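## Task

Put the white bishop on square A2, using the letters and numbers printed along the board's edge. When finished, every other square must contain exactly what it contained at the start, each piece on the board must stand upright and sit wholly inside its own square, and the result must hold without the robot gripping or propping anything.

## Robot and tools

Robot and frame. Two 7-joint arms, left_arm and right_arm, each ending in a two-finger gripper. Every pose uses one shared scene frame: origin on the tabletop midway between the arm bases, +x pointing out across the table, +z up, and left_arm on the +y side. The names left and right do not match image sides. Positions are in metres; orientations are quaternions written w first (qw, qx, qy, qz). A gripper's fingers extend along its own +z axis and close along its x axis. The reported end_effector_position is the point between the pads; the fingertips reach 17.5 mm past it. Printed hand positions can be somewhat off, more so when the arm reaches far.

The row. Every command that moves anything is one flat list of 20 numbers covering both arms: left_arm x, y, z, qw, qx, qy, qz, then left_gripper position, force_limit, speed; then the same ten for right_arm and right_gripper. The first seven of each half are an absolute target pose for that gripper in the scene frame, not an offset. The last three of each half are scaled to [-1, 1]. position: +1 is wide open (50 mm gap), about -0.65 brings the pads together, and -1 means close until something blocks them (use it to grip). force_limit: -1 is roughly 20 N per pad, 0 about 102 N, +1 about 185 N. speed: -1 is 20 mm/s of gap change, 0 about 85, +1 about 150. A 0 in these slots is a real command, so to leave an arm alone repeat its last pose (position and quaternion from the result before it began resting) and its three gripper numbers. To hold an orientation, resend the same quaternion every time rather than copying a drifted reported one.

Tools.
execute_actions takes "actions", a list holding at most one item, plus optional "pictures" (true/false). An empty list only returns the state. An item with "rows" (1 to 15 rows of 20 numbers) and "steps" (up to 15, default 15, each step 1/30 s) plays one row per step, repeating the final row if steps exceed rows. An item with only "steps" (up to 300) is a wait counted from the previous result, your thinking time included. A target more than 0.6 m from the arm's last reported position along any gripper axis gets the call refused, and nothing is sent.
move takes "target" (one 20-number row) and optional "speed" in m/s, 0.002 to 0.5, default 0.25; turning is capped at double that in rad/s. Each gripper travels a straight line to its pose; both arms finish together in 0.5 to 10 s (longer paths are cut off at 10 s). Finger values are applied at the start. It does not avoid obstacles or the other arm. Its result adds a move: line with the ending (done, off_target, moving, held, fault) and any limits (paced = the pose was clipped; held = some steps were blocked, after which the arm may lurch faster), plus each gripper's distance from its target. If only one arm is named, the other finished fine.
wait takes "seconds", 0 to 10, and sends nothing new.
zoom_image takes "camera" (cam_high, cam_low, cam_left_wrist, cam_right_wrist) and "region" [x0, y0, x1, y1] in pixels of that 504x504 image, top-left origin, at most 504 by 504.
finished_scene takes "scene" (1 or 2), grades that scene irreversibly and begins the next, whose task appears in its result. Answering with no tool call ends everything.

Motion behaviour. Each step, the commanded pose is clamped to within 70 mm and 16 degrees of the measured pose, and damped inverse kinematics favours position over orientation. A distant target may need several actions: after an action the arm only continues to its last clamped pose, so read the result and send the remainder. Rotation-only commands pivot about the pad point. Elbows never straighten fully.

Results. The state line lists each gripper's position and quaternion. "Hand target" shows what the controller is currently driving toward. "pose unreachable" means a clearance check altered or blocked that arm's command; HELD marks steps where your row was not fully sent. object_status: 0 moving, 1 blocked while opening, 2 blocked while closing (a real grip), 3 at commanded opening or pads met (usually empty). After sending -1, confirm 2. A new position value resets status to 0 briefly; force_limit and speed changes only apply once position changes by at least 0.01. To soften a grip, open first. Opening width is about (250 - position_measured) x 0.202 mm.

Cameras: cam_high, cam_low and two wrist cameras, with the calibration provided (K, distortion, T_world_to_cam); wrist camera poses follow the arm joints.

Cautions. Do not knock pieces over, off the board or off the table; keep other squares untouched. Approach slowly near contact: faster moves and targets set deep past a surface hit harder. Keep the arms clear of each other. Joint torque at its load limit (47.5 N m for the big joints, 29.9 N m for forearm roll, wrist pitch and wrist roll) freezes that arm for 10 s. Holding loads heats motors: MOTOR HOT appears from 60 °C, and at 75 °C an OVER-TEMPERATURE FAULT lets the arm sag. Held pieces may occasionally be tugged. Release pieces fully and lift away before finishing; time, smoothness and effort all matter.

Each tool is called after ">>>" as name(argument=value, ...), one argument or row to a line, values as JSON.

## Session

>>> execute_actions(
  actions=[],
)

Scene clock: 0.00 s of 4000.00 s.
left_arm: end_effector_position=(+0.4904, +0.3665, +0.1202) position_measured=3 object_status=3 end_effector_quat_wxyz=(+0.671, +0.648, +0.213, -0.290) | right_arm: end_effector_position=(+0.5964, +0.2497, +0.2474) position_measured=3 object_status=3 end_effector_quat_wxyz=(-0.658, +0.746, +0.092, +0.049)
Joint positions: left_arm=[-1.061  1.493  0.746  1.25   0.51   1.579 -0.011] | right_arm=[-0.206  1.144 -0.352  1.134 -1.437  1.023  0.876]
Joint velocities: left_arm=[-0.     0.001  0.     0.     0.    -0.     0.   ] | right_arm=[-0.001  0.001 -0.    -0.    -0.001 -0.     0.   ]
Motor temperatures (°C, as the motors report them): left_arm=[28 30 26 31 38 35 36] | right_arm=[29 30 29 29 36 38 40]
Hand target (left_arm): +0.490, +0.366, +0.120; +0.671, +0.648, +0.213, -0.290
Hand target (right_arm): +0.596, +0.250, +0.247; -0.658, +0.746, +0.092, +0.049
camera_calibration (this result's frames):
cam_left_wrist: T_world_to_cam=[[0.718225, -0.133952, -0.682796, -0.222111], [0.691732, 0.0313548, 0.721473, -0.413699], [-0.0752337, -0.990492, 0.115179, 0.555813], [0, 0, 0, 1]] pos_world=[0.48751, 0.533748, 0.0827987]
cam_right_wrist: T_world_to_cam=[[0.967465, 0.0798942, 0.240058, -0.66278], [0.247576, -0.103465, -0.963328, 0.145616], [-0.0521268, 0.991419, -0.119878, -0.0184189], [0, 0, 0, 1]] pos_world=[0.604205, 0.0862792, 0.297174]

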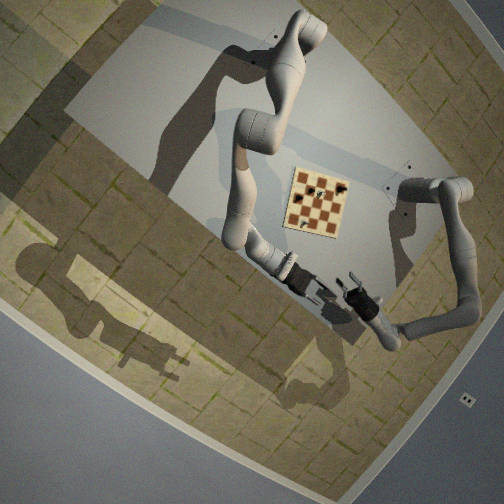

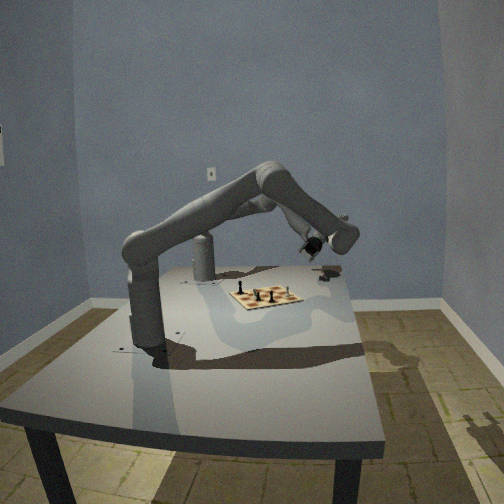

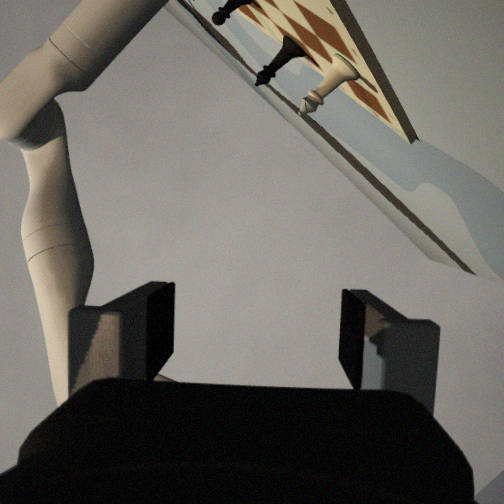

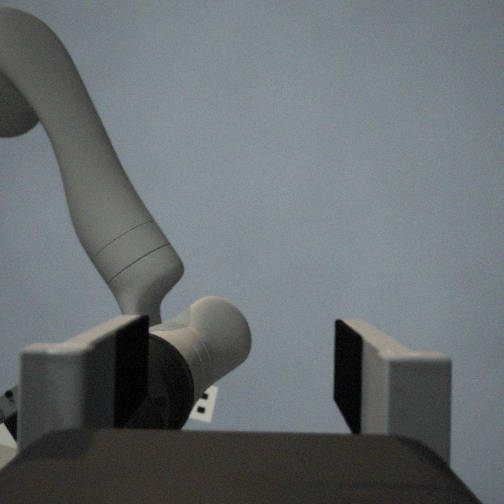

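>>> move(
  target=[0.47,0.40,0.25,0.383,0.924,0,0,1,-1,0,0.6,-0.2,0.35,-0.658,0.746,0.092,0.049,1,0,0],
  speed=0.35,
)

>>> zoom_image(
  camera="cam_high",
  region=[275,160,360,245],
)

>>> zoom_image(
  camera="cam_low",
  region=[220,265,310,320],
)

Scene clock: 7.13 s of 4000.00 s.
left_arm: end_effector_position=(+0.4699, +0.3995, +0.2500) position_measured=3 object_status=3 end_effector_quat_wxyz=(+0.383, +0.924, -0.001, -0.001) | right_arm: end_effector_position=(+0.5989, -0.1998, +0.3497) position_measured=3 object_status=3 end_effector_quat_wxyz=(-0.657, +0.746, +0.092, +0.049)
Joint positions: left_arm=[-1.177  0.67   0.913  1.572  0.265  1.299 -0.281] | right_arm=[ 0.458  0.993 -0.201  1.069 -1.135  1.753  0.713]
Joint velocities: left_arm=[-0.006 -0.008  0.001  0.001 -0.    -0.001  0.   ] | right_arm=[ 0.003  0.006  0.001 -0.001 -0.001  0.001 -0.   ]
Motor temperatures (°C, as the motors report them): left_arm=[28 31 26 31 38 35 36] | right_arm=[29 30 29 29 36 38 40]
Hand target (left_arm): +0.470, +0.400, +0.250; +0.382, +0.924, -0.001, -0.001
Hand target (right_arm): +0.599, -0.200, +0.350; -0.657, +0.746, +0.092, +0.049
Off the commanded pose (left_arm): 0.000 m, 0 deg.
Off the commanded pose (right_arm): 0.001 m, 0 deg.
After step 90, 2.10 s passed at rest.
move: done
camera_calibration (this result's frames):
cam_left_wrist: T_world_to_cam=[[0.99926, 0.00510644, -0.0381257, -0.4632], [0.031561, -0.675445, 0.736735, 0.0945861], [-0.0219897, -0.737393, -0.675106, 0.643509], [0, 0, 0, 1]] pos_world=[0.474022, 0.540772, 0.347092]
cam_right_wrist: T_world_to_cam=[[0.967303, 0.0810539, 0.240323, -0.653654], [0.248005, -0.103931, -0.963168, 0.196622], [-0.0530914, 0.991276, -0.120635, 0.44046], [0, 0, 0, 1]] pos_world=[0.606903, -0.363201, 0.399603]

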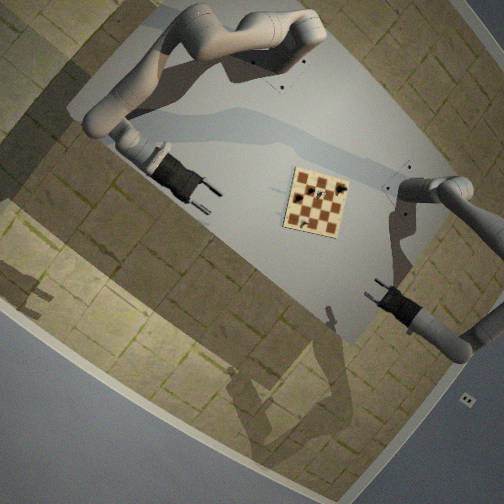

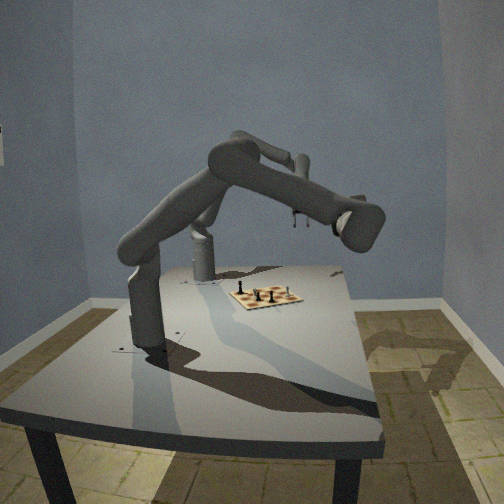

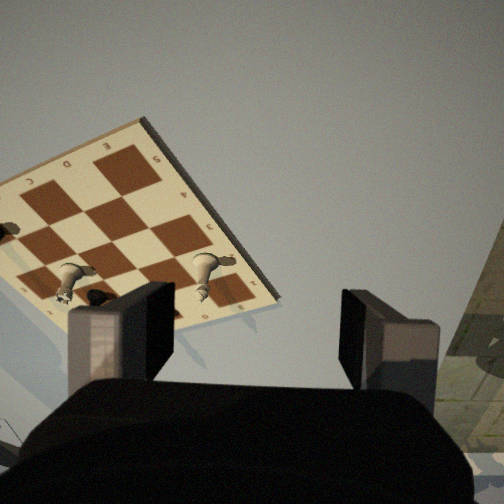

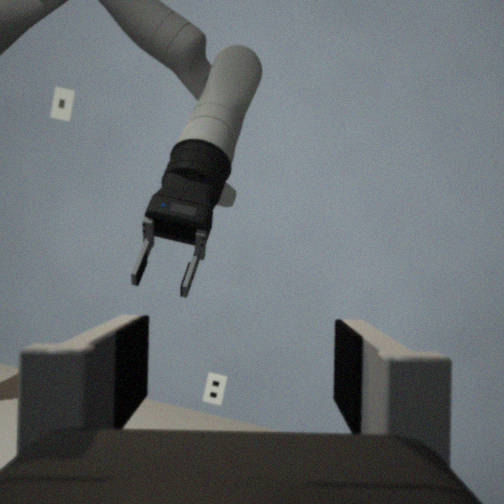

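Region (275, 160, 360, 245) of cam_high's 504x504 image, scaled by 5.929, with more detail than that image has.

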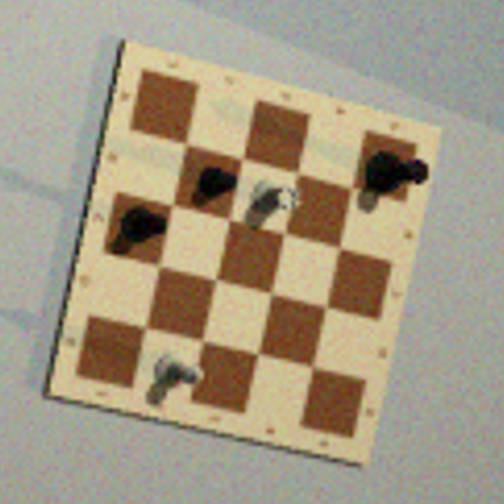

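Region (220, 265, 310, 320) of cam_low's 504x504 image, scaled by 5.600, with more detail than that image has.

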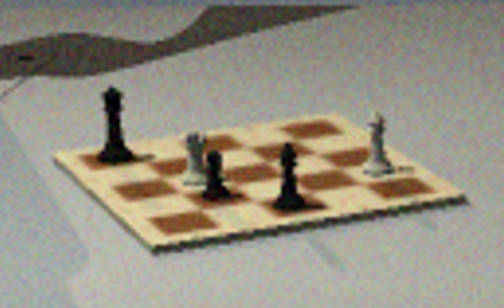

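>>> move(
  target=[0.456,0.113,0.13,0,0.972,0.233,0,0.6,-1,0,0.6,-0.3,0.35,-0.658,0.746,0.092,0.049,1,0,0],
  speed=0.35,
)

>>> zoom_image(
  camera="cam_low",
  region=[255,250,315,310],
)

Scene clock: 15.47 s of 4000.00 s.
left_arm: end_effector_position=(+0.4575, +0.1122, +0.1312) position_measured=63 object_status=3 end_effector_quat_wxyz=(+0.003, +0.972, +0.233, -0.000) | right_arm: end_effector_position=(+0.5998, -0.3000, +0.3500) position_measured=3 object_status=3 end_effector_quat_wxyz=(-0.658, +0.746, +0.092, +0.049)
Joint positions: left_arm=[ 0.193  0.714  0.428  1.4   -0.307  1.09   1.293] | right_arm=[ 0.572  1.11  -0.181  0.799 -1.114  1.948  0.609]
Joint velocities: left_arm=[ 0.003  0.002  0.001 -0.    -0.001  0.     0.001] | right_arm=[ 0.001  0.     0.    -0.     0.001 -0.    -0.   ]
Motor temperatures (°C, as the motors report them): left_arm=[28 31 26 31 38 35 36] | right_arm=[29 31 29 29 36 38 40]
Hand target (left_arm): +0.457, +0.112, +0.131; +0.003, +0.973, +0.233, -0.000
Hand target (right_arm): +0.600, -0.300, +0.350; -0.658, +0.746, +0.092, +0.049
Off the commanded pose (left_arm): 0.002 m, 0 deg.
Off the commanded pose (right_arm): 0.000 m, 0 deg.
After step 90, 3.13 s passed at rest.
move: done
camera_calibration (this result's frames):
cam_left_wrist: T_world_to_cam=[[0.876749, 0.480412, -0.0227063, -0.453105], [0.480937, -0.875425, 0.0482786, -0.104456], [0.00331599, -0.0532485, -0.998576, 0.305272], [0, 0, 0, 1]] pos_world=[0.446484, 0.142489, 0.299592]
cam_right_wrist: T_world_to_cam=[[0.967448, 0.0806483, 0.239877, -0.646538], [0.247445, -0.102688, -0.963445, 0.187071], [-0.0530678, 0.991439, -0.119301, 0.539437], [0, 0, 0, 1]] pos_world=[0.607828, -0.463467, 0.399678]

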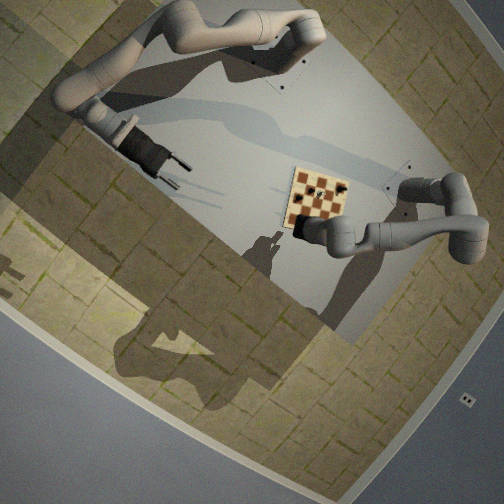

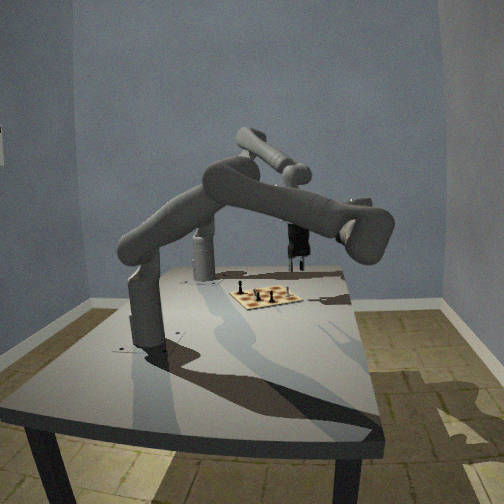

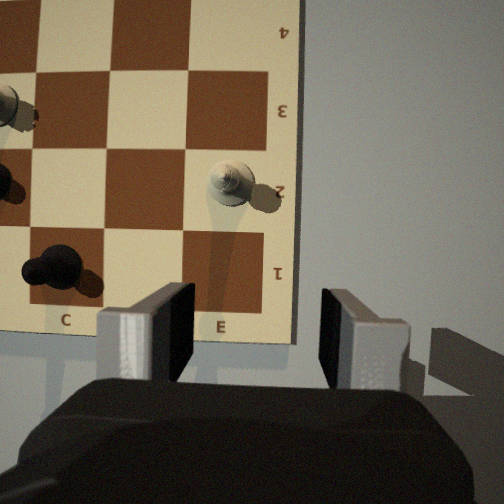

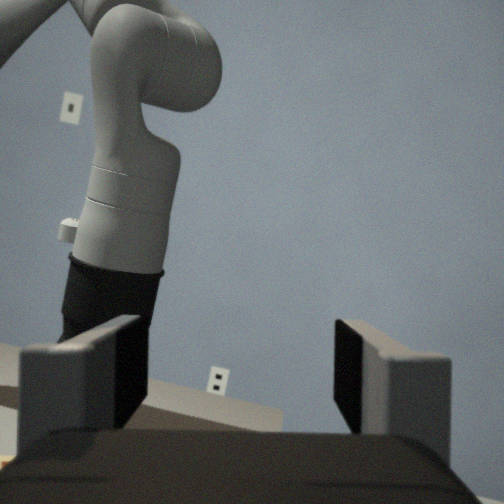

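Region (255, 250, 315, 310) of cam_low's 504x504 image, scaled by 8.400, with more detail than that image has.

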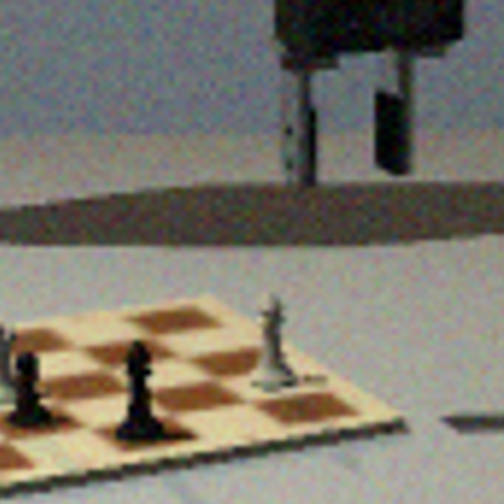

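>>> move(
  target=[0.426,0.143,0.078,0,0.972,0.233,0,0.6,-1,0,0.6,-0.3,0.35,-0.658,0.746,0.092,0.049,1,0,0],
  speed=0.15,
)

>>> zoom_image(
  camera="cam_low",
  region=[255,250,315,310],
)

Scene clock: 22.70 s of 4000.00 s.
left_arm: end_effector_position=(+0.4260, +0.1427, +0.0777) position_measured=63 object_status=3 end_effector_quat_wxyz=(-0.000, +0.973, +0.233, -0.000) | right_arm: end_effector_position=(+0.6000, -0.3000, +0.3500) position_measured=3 object_status=3 end_effector_quat_wxyz=(-0.658, +0.746, +0.092, +0.049)
Joint positions: left_arm=[ 0.17   0.703  0.402  1.627 -0.334  0.88   1.324] | right_arm=[ 0.572  1.11  -0.181  0.799 -1.114  1.948  0.609]
Joint velocities: left_arm=[-0.001 -0.003  0.001  0.001 -0.    -0.001  0.   ] | right_arm=[-0.     0.002 -0.001  0.    -0.001  0.    -0.   ]
Motor temperatures (°C, as the motors report them): left_arm=[28 31 26 31 38 35 36] | right_arm=[29 31 29 29 36 38 40]
Hand target (left_arm): +0.426, +0.143, +0.078; +0.000, +0.973, +0.233, -0.000
Hand target (right_arm): +0.600, -0.300, +0.350; -0.658, +0.746, +0.092, +0.049
Off the commanded pose (left_arm): 0.000 m, 0 deg.
Off the commanded pose (right_arm): 0.000 m, 0 deg.
After step 90, 3.40 s passed at rest.
move: done
camera_calibration (this result's frames):
cam_left_wrist: T_world_to_cam=[[0.876928, 0.480151, -0.0212427, -0.44157], [0.480617, -0.875874, 0.0430476, -0.0593734], [0.00206339, -0.0479592, -0.998847, 0.253361], [0, 0, 0, 1]] pos_world=[0.415238, 0.172168, 0.246244]
cam_right_wrist: T_world_to_cam=[[0.96746, 0.0804187, 0.239906, -0.646792], [0.247432, -0.102434, -0.963475, 0.187101], [-0.052907, 0.991484, -0.118999, 0.539275], [0, 0, 0, 1]] pos_world=[0.607982, -0.463503, 0.399609]

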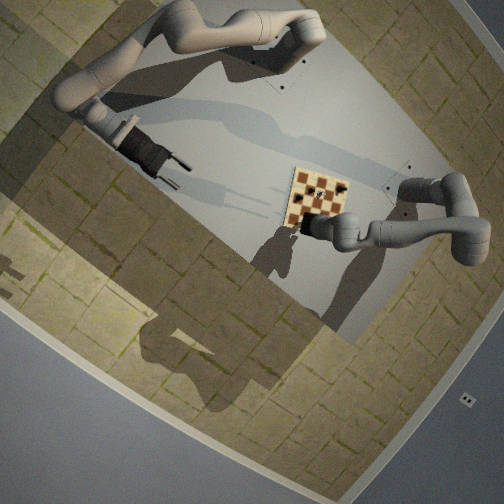

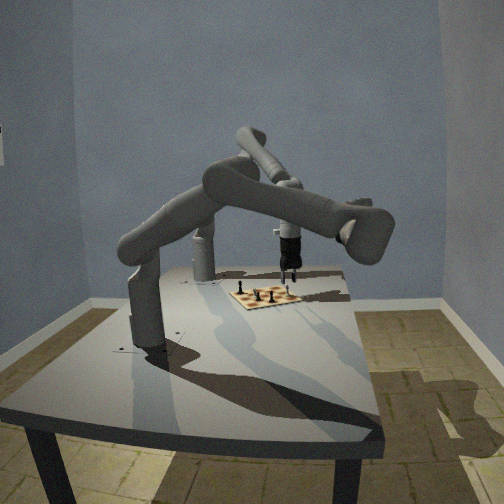

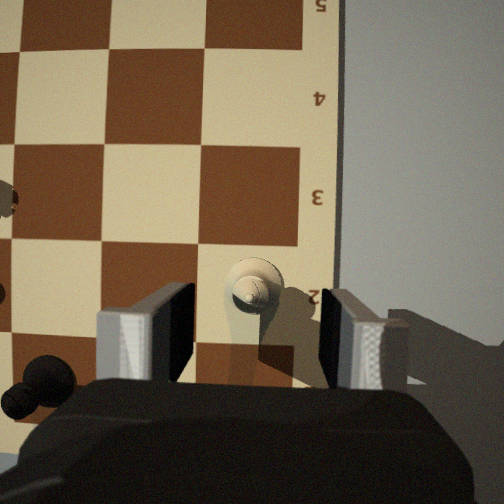

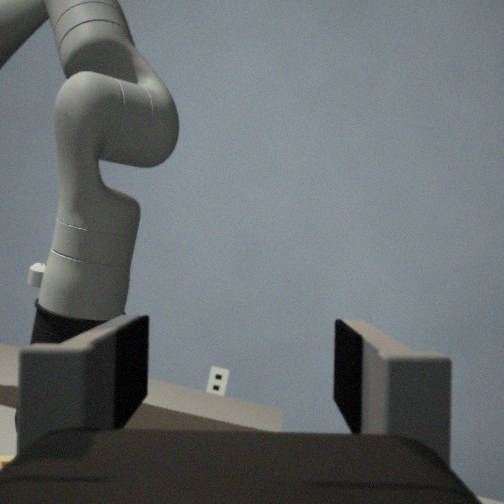

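Region (255, 250, 315, 310) of cam_low's 504x504 image, scaled by 8.400, with more detail than that image has.

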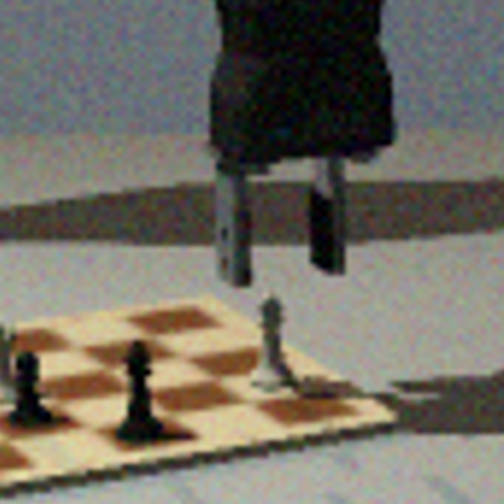

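>>> move(
  target=[0.4223,0.1455,0.042,0,0.972,0.233,0,0.6,-1,0,0.6,-0.3,0.35,-0.658,0.746,0.092,0.049,1,0,0],
  speed=0.08,
)

>>> move(
  target=[0.4223,0.1455,0.042,0,0.972,0.233,0,-1,-0.7,-0.6,0.6,-0.3,0.35,-0.658,0.746,0.092,0.049,1,0,0],
)

>>> zoom_image(
  camera="cam_low",
  region=[255,250,315,310],
)

Scene clock: 29.13 s of 4000.00 s.
left_arm: end_effector_position=(+0.4225, +0.1454, +0.0421) position_measured=63 object_status=3 end_effector_quat_wxyz=(+0.000, +0.972, +0.233, -0.000) | right_arm: end_effector_position=(+0.6000, -0.3000, +0.3500) position_measured=3 object_status=3 end_effector_quat_wxyz=(-0.658, +0.746, +0.092, +0.049)
Joint positions: left_arm=[ 0.185  0.753  0.375  1.672 -0.361  0.786  1.348] | right_arm=[ 0.572  1.11  -0.181  0.799 -1.114  1.948  0.609]
Joint velocities: left_arm=[ 0.    -0.    -0.     0.    -0.     0.     0.001] | right_arm=[-0.    -0.001  0.     0.     0.     0.    -0.001]
Motor temperatures (°C, as the motors report them): left_arm=[28 31 26 31 38 35 36] | right_arm=[29 31 29 29 36 38 40]
Hand target (left_arm): +0.422, +0.145, +0.042; +0.000, +0.972, +0.233, -0.000
Hand target (right_arm): +0.600, -0.300, +0.350; -0.658, +0.746, +0.092, +0.049
Off the commanded pose (left_arm): 0.000 m, 0 deg.
Off the commanded pose (right_arm): 0.000 m, 0 deg.
After step 90, 2.67 s passed at rest.
move: done
camera_calibration (this result's frames):
cam_left_wrist: T_world_to_cam=[[0.876646, 0.480679, -0.0209601, -0.440448], [0.481129, -0.875572, 0.0434566, -0.0540439], [0.00253654, -0.0481806, -0.998835, 0.217741], [0, 0, 0, 1]] pos_world=[0.411567, 0.174886, 0.210605]
cam_right_wrist: T_world_to_cam=[[0.96746, 0.0804173, 0.239904, -0.646792], [0.24743, -0.102434, -0.963476, 0.187101], [-0.052906, 0.991484, -0.118998, 0.539274], [0, 0, 0, 1]] pos_world=[0.607982, -0.463503, 0.399608]

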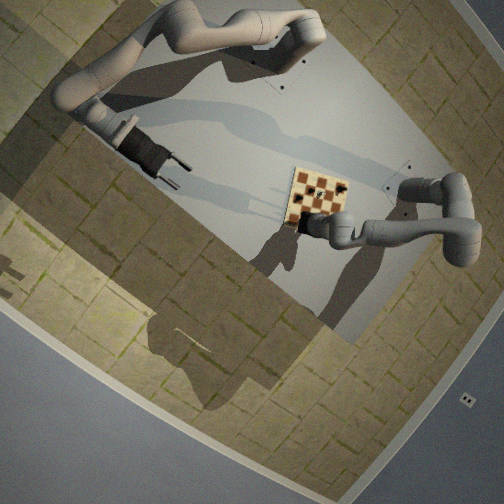

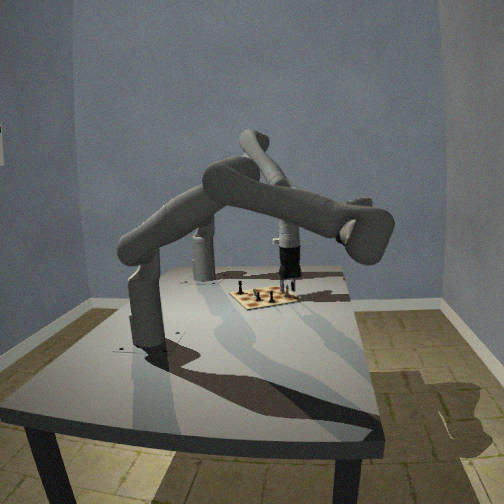

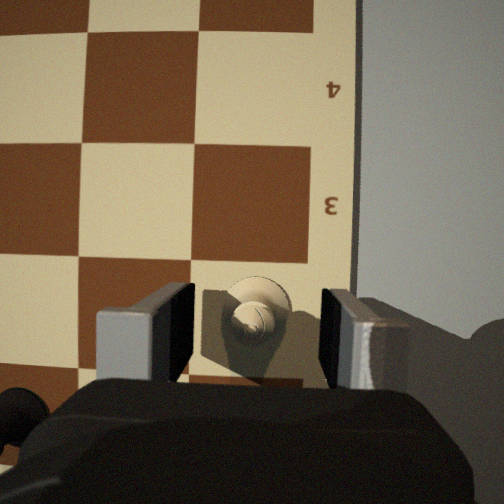

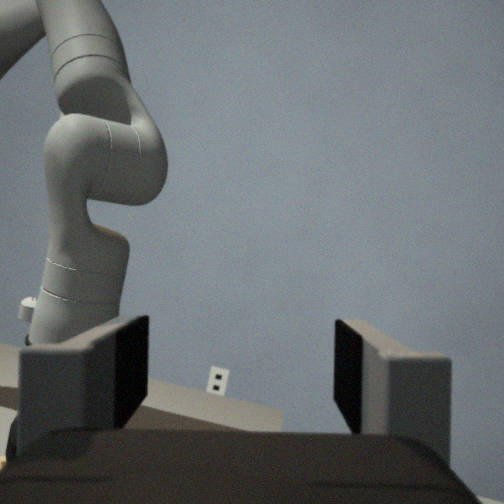

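Scene clock: 29.97 s of 4000.00 s.
left_arm: end_effector_position=(+0.4223, +0.1455, +0.0420) position_measured=199 object_status=2 end_effector_quat_wxyz=(+0.000, +0.972, +0.233, -0.000) | right_arm: end_effector_position=(+0.6000, -0.3000, +0.3500) position_measured=3 object_status=3 end_effector_quat_wxyz=(-0.658, +0.746, +0.092, +0.049)
Joint positions: left_arm=[ 0.185  0.752  0.374  1.672 -0.361  0.786  1.348] | right_arm=[ 0.572  1.11  -0.181  0.799 -1.114  1.948  0.609]
Joint velocities: left_arm=[ 0.001  0.    -0.002 -0.001 -0.    -0.    -0.   ] | right_arm=[ 0.001  0.001  0.    -0.    -0.    -0.     0.   ]
Motor temperatures (°C, as the motors report them): left_arm=[28 31 26 31 38 35 36] | right_arm=[29 31 29 29 36 38 40]
Hand target (left_arm): +0.422, +0.145, +0.042; +0.000, +0.972, +0.233, -0.000
Hand target (right_arm): +0.600, -0.300, +0.350; -0.658, +0.746, +0.092, +0.049
Off the commanded pose (left_arm): 0.000 m, 0 deg.
Off the commanded pose (right_arm): 0.000 m, 0 deg.
move: done
camera_calibration (this result's frames):
cam_left_wrist: T_world_to_cam=[[0.876655, 0.480667, -0.0208722, -0.440361], [0.481113, -0.875594, 0.0431834, -0.0538678], [0.00248119, -0.0478988, -0.998849, 0.217672], [0, 0, 0, 1]] pos_world=[0.411421, 0.174927, 0.210556]
cam_right_wrist: T_world_to_cam=[[0.96746, 0.0804175, 0.239904, -0.646792], [0.247431, -0.102434, -0.963476, 0.187101], [-0.052906, 0.991484, -0.118998, 0.539274], [0, 0, 0, 1]] pos_world=[0.607982, -0.463503, 0.399608]

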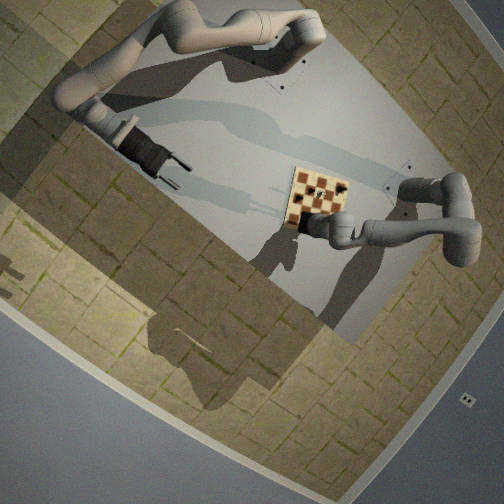

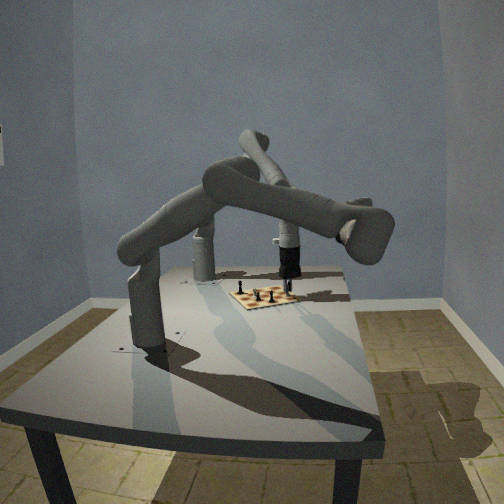

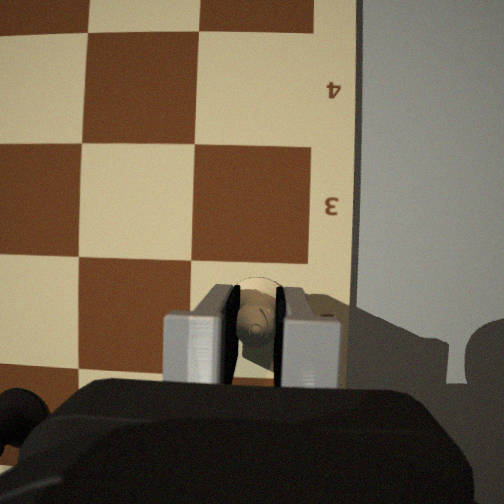

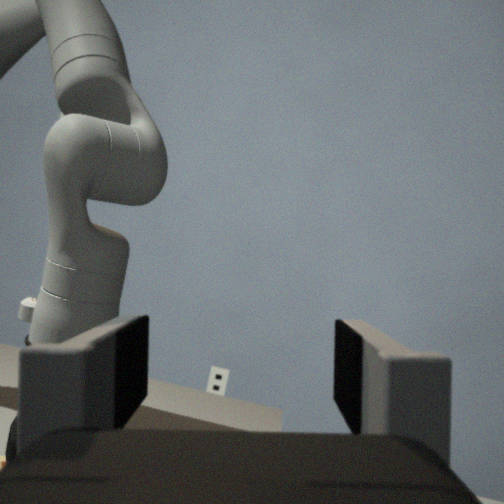

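Region (255, 250, 315, 310) of cam_low's 504x504 image, scaled by 8.400, with more detail than that image has.

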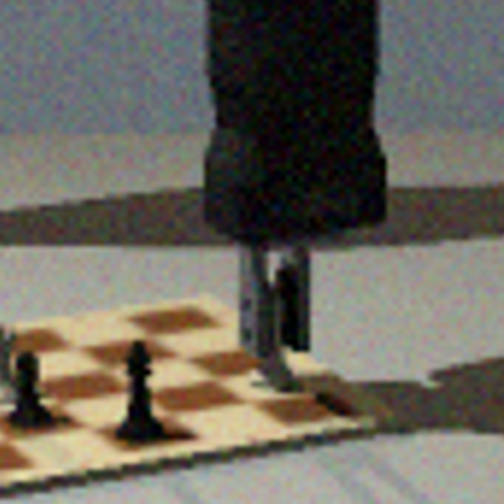

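>>> move(
  target=[0.4223,0.1455,0.1,0,0.972,0.233,0,-1,-0.7,-0.6,0.6,-0.3,0.35,-0.658,0.746,0.092,0.049,1,0,0],
  speed=0.15,
)

>>> move(
  target=[0.286,0.073,0.1,0,0.972,0.233,0,-1,-0.7,-0.6,0.6,-0.3,0.35,-0.658,0.746,0.092,0.049,1,0,0],
)

>>> move(
  target=[0.286,0.073,0.051,0,0.972,0.233,0,-1,-0.7,-0.6,0.6,-0.3,0.35,-0.658,0.746,0.092,0.049,1,0,0],
  speed=0.1,
)

>>> zoom_image(
  camera="cam_low",
  region=[225,260,285,320],
)

Scene clock: 39.37 s of 4000.00 s.
left_arm: end_effector_position=(+0.4221, +0.1456, +0.0999) position_measured=199 object_status=2 end_effector_quat_wxyz=(-0.000, +0.972, +0.233, -0.000) | right_arm: end_effector_position=(+0.6000, -0.3000, +0.3500) position_measured=3 object_status=3 end_effector_quat_wxyz=(-0.658, +0.746, +0.092, +0.049)
Joint positions: left_arm=[ 0.159  0.661  0.416  1.623 -0.316  0.925  1.312] | right_arm=[ 0.572  1.11  -0.181  0.799 -1.114  1.948  0.609]
Joint velocities: left_arm=[-0.002 -0.003  0.     0.     0.     0.    -0.001] | right_arm=[ 0.001  0.001  0.     0.    -0.002  0.    -0.   ]
Motor temperatures (°C, as the motors report them): left_arm=[28 31 26 31 38 35 36] | right_arm=[29 31 29 29 36 38 40]
Hand target (left_arm): +0.422, +0.146, +0.100; -0.000, +0.972, +0.233, +0.000
Hand target (right_arm): +0.600, -0.300, +0.350; -0.658, +0.746, +0.092, +0.049
Off the commanded pose (left_arm): 0.000 m, 0 deg.
Off the commanded pose (right_arm): 0.000 m, 0 deg.
After step 90, 5.63 s passed at rest.
move: done
camera_calibration (this result's frames):
cam_left_wrist: T_world_to_cam=[[0.876682, 0.480623, -0.0207436, -0.439017], [0.481065, -0.875644, 0.0427198, -0.0560661], [0.00236811, -0.0474307, -0.998872, 0.275469], [0, 0, 0, 1]] pos_world=[0.411197, 0.174974, 0.268447]
cam_right_wrist: T_world_to_cam=[[0.96746, 0.0804173, 0.239904, -0.646792], [0.24743, -0.102433, -0.963476, 0.187101], [-0.052906, 0.991484, -0.118998, 0.539274], [0, 0, 0, 1]] pos_world=[0.607982, -0.463503, 0.399608]

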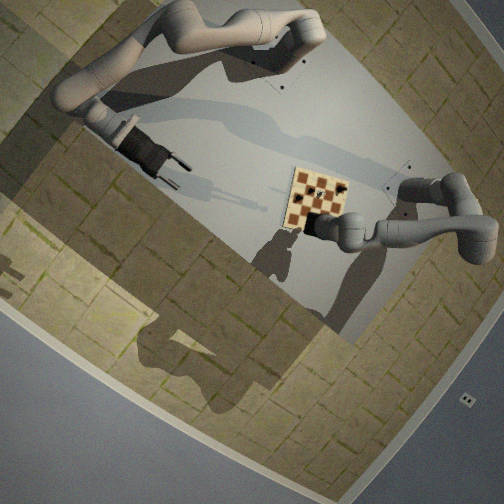

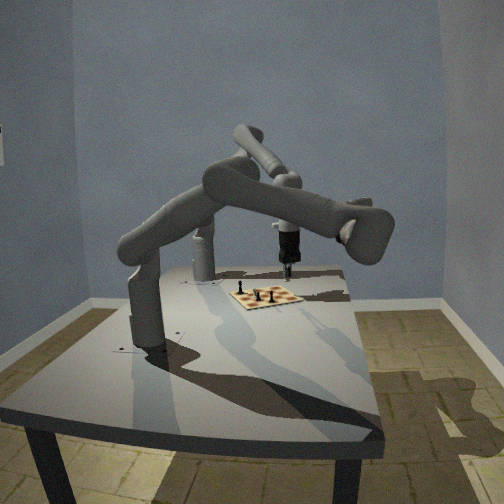

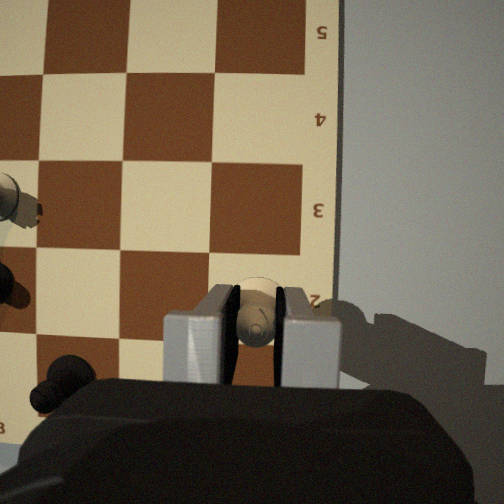

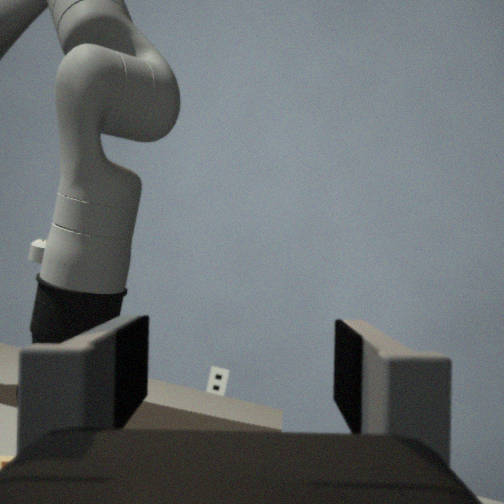

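Scene clock: 40.40 s of 4000.00 s.
left_arm: end_effector_position=(+0.2863, +0.0727, +0.0997) position_measured=199 object_status=2 end_effector_quat_wxyz=(+0.000, +0.972, +0.234, -0.000) | right_arm: end_effector_position=(+0.6000, -0.3000, +0.3500) position_measured=3 object_status=3 end_effector_quat_wxyz=(-0.658, +0.746, +0.092, +0.049)
Joint positions: left_arm=[ 0.44   0.576  0.424  1.79  -0.304  0.84   1.632] | right_arm=[ 0.572  1.11  -0.181  0.799 -1.114  1.948  0.609]
Joint velocities: left_arm=[ 0.009 -0.003  0.007 -0.001 -0.004  0.001  0.006] | right_arm=[-0.001 -0.     0.     0.001  0.001 -0.     0.001]
Motor temperatures (°C, as the motors report them): left_arm=[28 31 26 31 38 35 36] | right_arm=[29 31 29 29 36 38 40]
Hand target (left_arm): +0.286, +0.072, +0.100; +0.001, +0.972, +0.233, -0.000
Hand target (right_arm): +0.600, -0.300, +0.350; -0.658, +0.746, +0.092, +0.049
Off the commanded pose (left_arm): 0.001 m, 0 deg.
Off the commanded pose (right_arm): 0.000 m, 0 deg.
move: done
camera_calibration (this result's frames):
cam_left_wrist: T_world_to_cam=[[0.876178, 0.481483, -0.0220434, -0.284768], [0.481983, -0.875081, 0.043874, -0.0550235], [0.00183477, -0.049066, -0.998794, 0.27245], [0, 0, 0, 1]] pos_world=[0.275528, 0.102329, 0.268259]
cam_right_wrist: T_world_to_cam=[[0.96746, 0.0804172, 0.239904, -0.646792], [0.24743, -0.102433, -0.963476, 0.187101], [-0.0529059, 0.991484, -0.118998, 0.539274], [0, 0, 0, 1]] pos_world=[0.607982, -0.463503, 0.399608]

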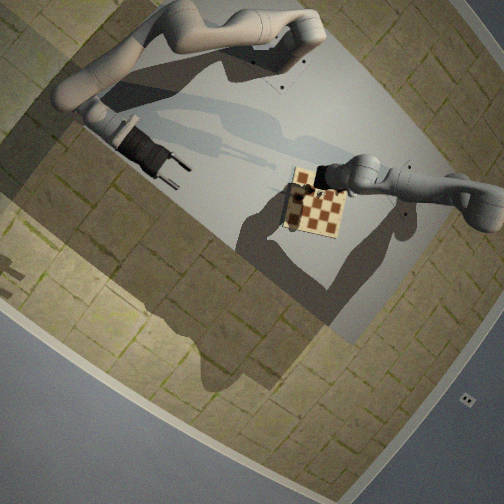

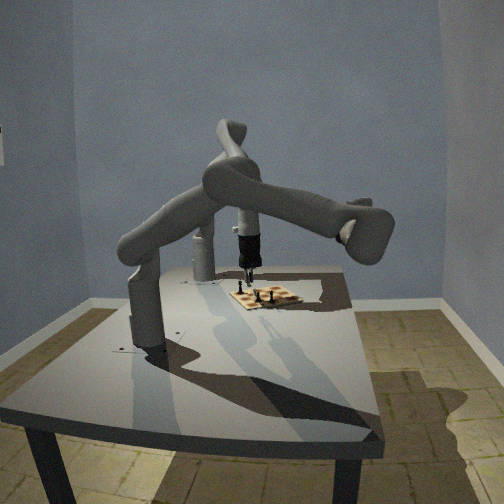

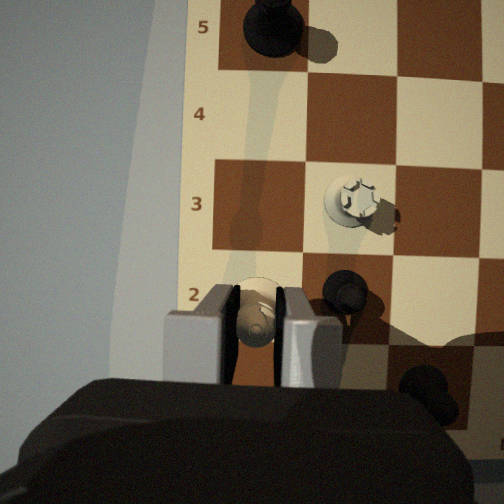

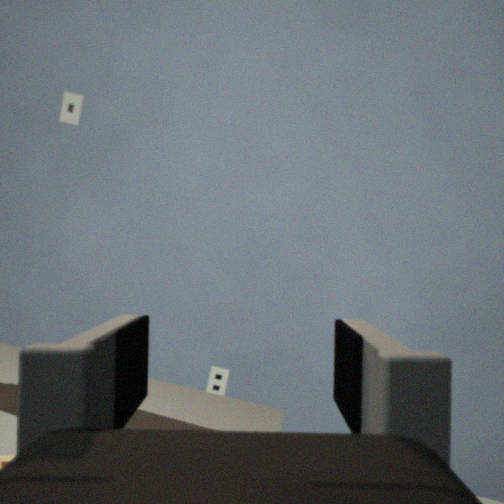

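Scene clock: 41.20 s of 4000.00 s.
left_arm: end_effector_position=(+0.2862, +0.0728, +0.0512) position_measured=199 object_status=2 end_effector_quat_wxyz=(+0.000, +0.972, +0.233, -0.000) | right_arm: end_effector_position=(+0.6000, -0.3000, +0.3500) position_measured=3 object_status=3 end_effector_quat_wxyz=(-0.658, +0.746, +0.092, +0.049)
Joint positions: left_arm=[ 0.473  0.661  0.379  1.835 -0.354  0.712  1.674] | right_arm=[ 0.572  1.11  -0.181  0.799 -1.114  1.948  0.609]
Joint velocities: left_arm=[ 0.003  0.005  0.002  0.    -0.001 -0.    -0.   ] | right_arm=[-0.001  0.001 -0.001  0.    -0.001  0.    -0.   ]
Motor temperatures (°C, as the motors report them): left_arm=[28 31 26 31 38 35 36] | right_arm=[29 31 29 29 36 38 40]
Hand target (left_arm): +0.286, +0.073, +0.051; +0.000, +0.972, +0.233, -0.000
Hand target (right_arm): +0.600, -0.300, +0.350; -0.658, +0.746, +0.092, +0.049
Off the commanded pose (left_arm): 0.000 m, 0 deg.
Off the commanded pose (right_arm): 0.000 m, 0 deg.
move: done
camera_calibration (this result's frames):
cam_left_wrist: T_world_to_cam=[[0.876564, 0.480821, -0.0211079, -0.285929], [0.481278, -0.875479, 0.0436887, -0.0525157], [0.00252692, -0.0484547, -0.998822, 0.223698], [0, 0, 0, 1]] pos_world=[0.275344, 0.102343, 0.219693]
cam_right_wrist: T_world_to_cam=[[0.96746, 0.0804174, 0.239904, -0.646792], [0.24743, -0.102433, -0.963476, 0.187101], [-0.052906, 0.991484, -0.118998, 0.539274], [0, 0, 0, 1]] pos_world=[0.607982, -0.463503, 0.399608]

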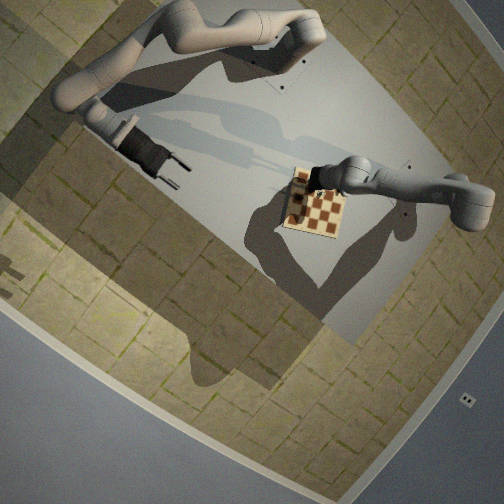

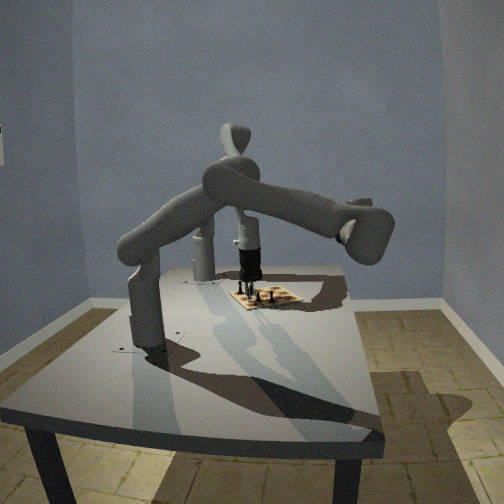

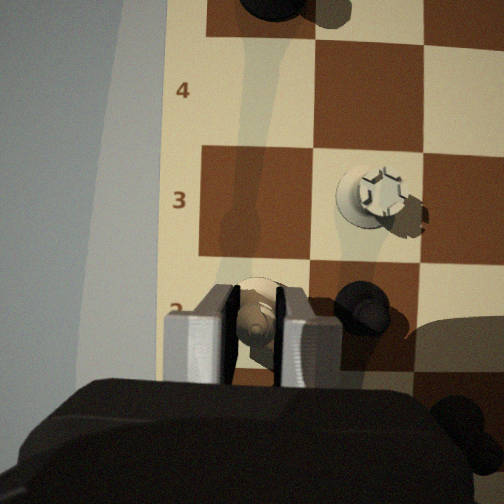

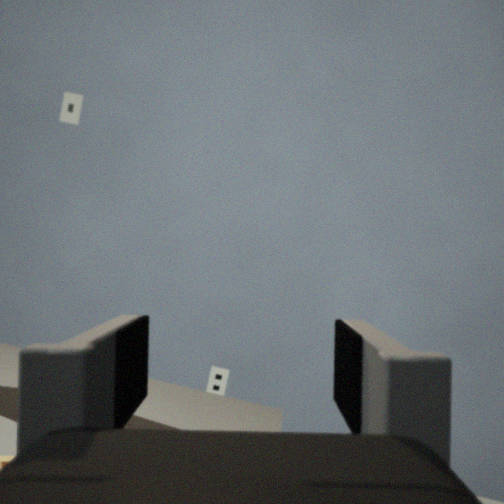

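Region (225, 260, 285, 320) of cam_low's 504x504 image, scaled by 8.400, with more detail than that image has.

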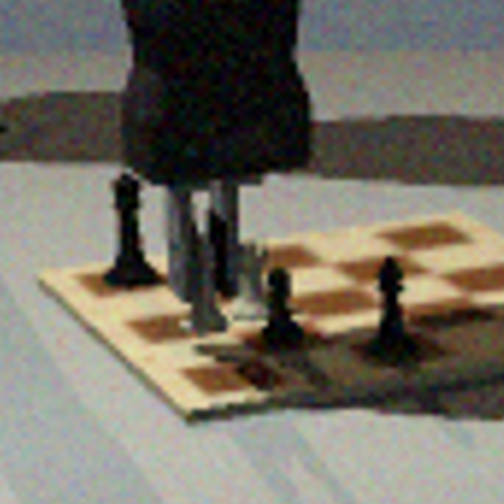

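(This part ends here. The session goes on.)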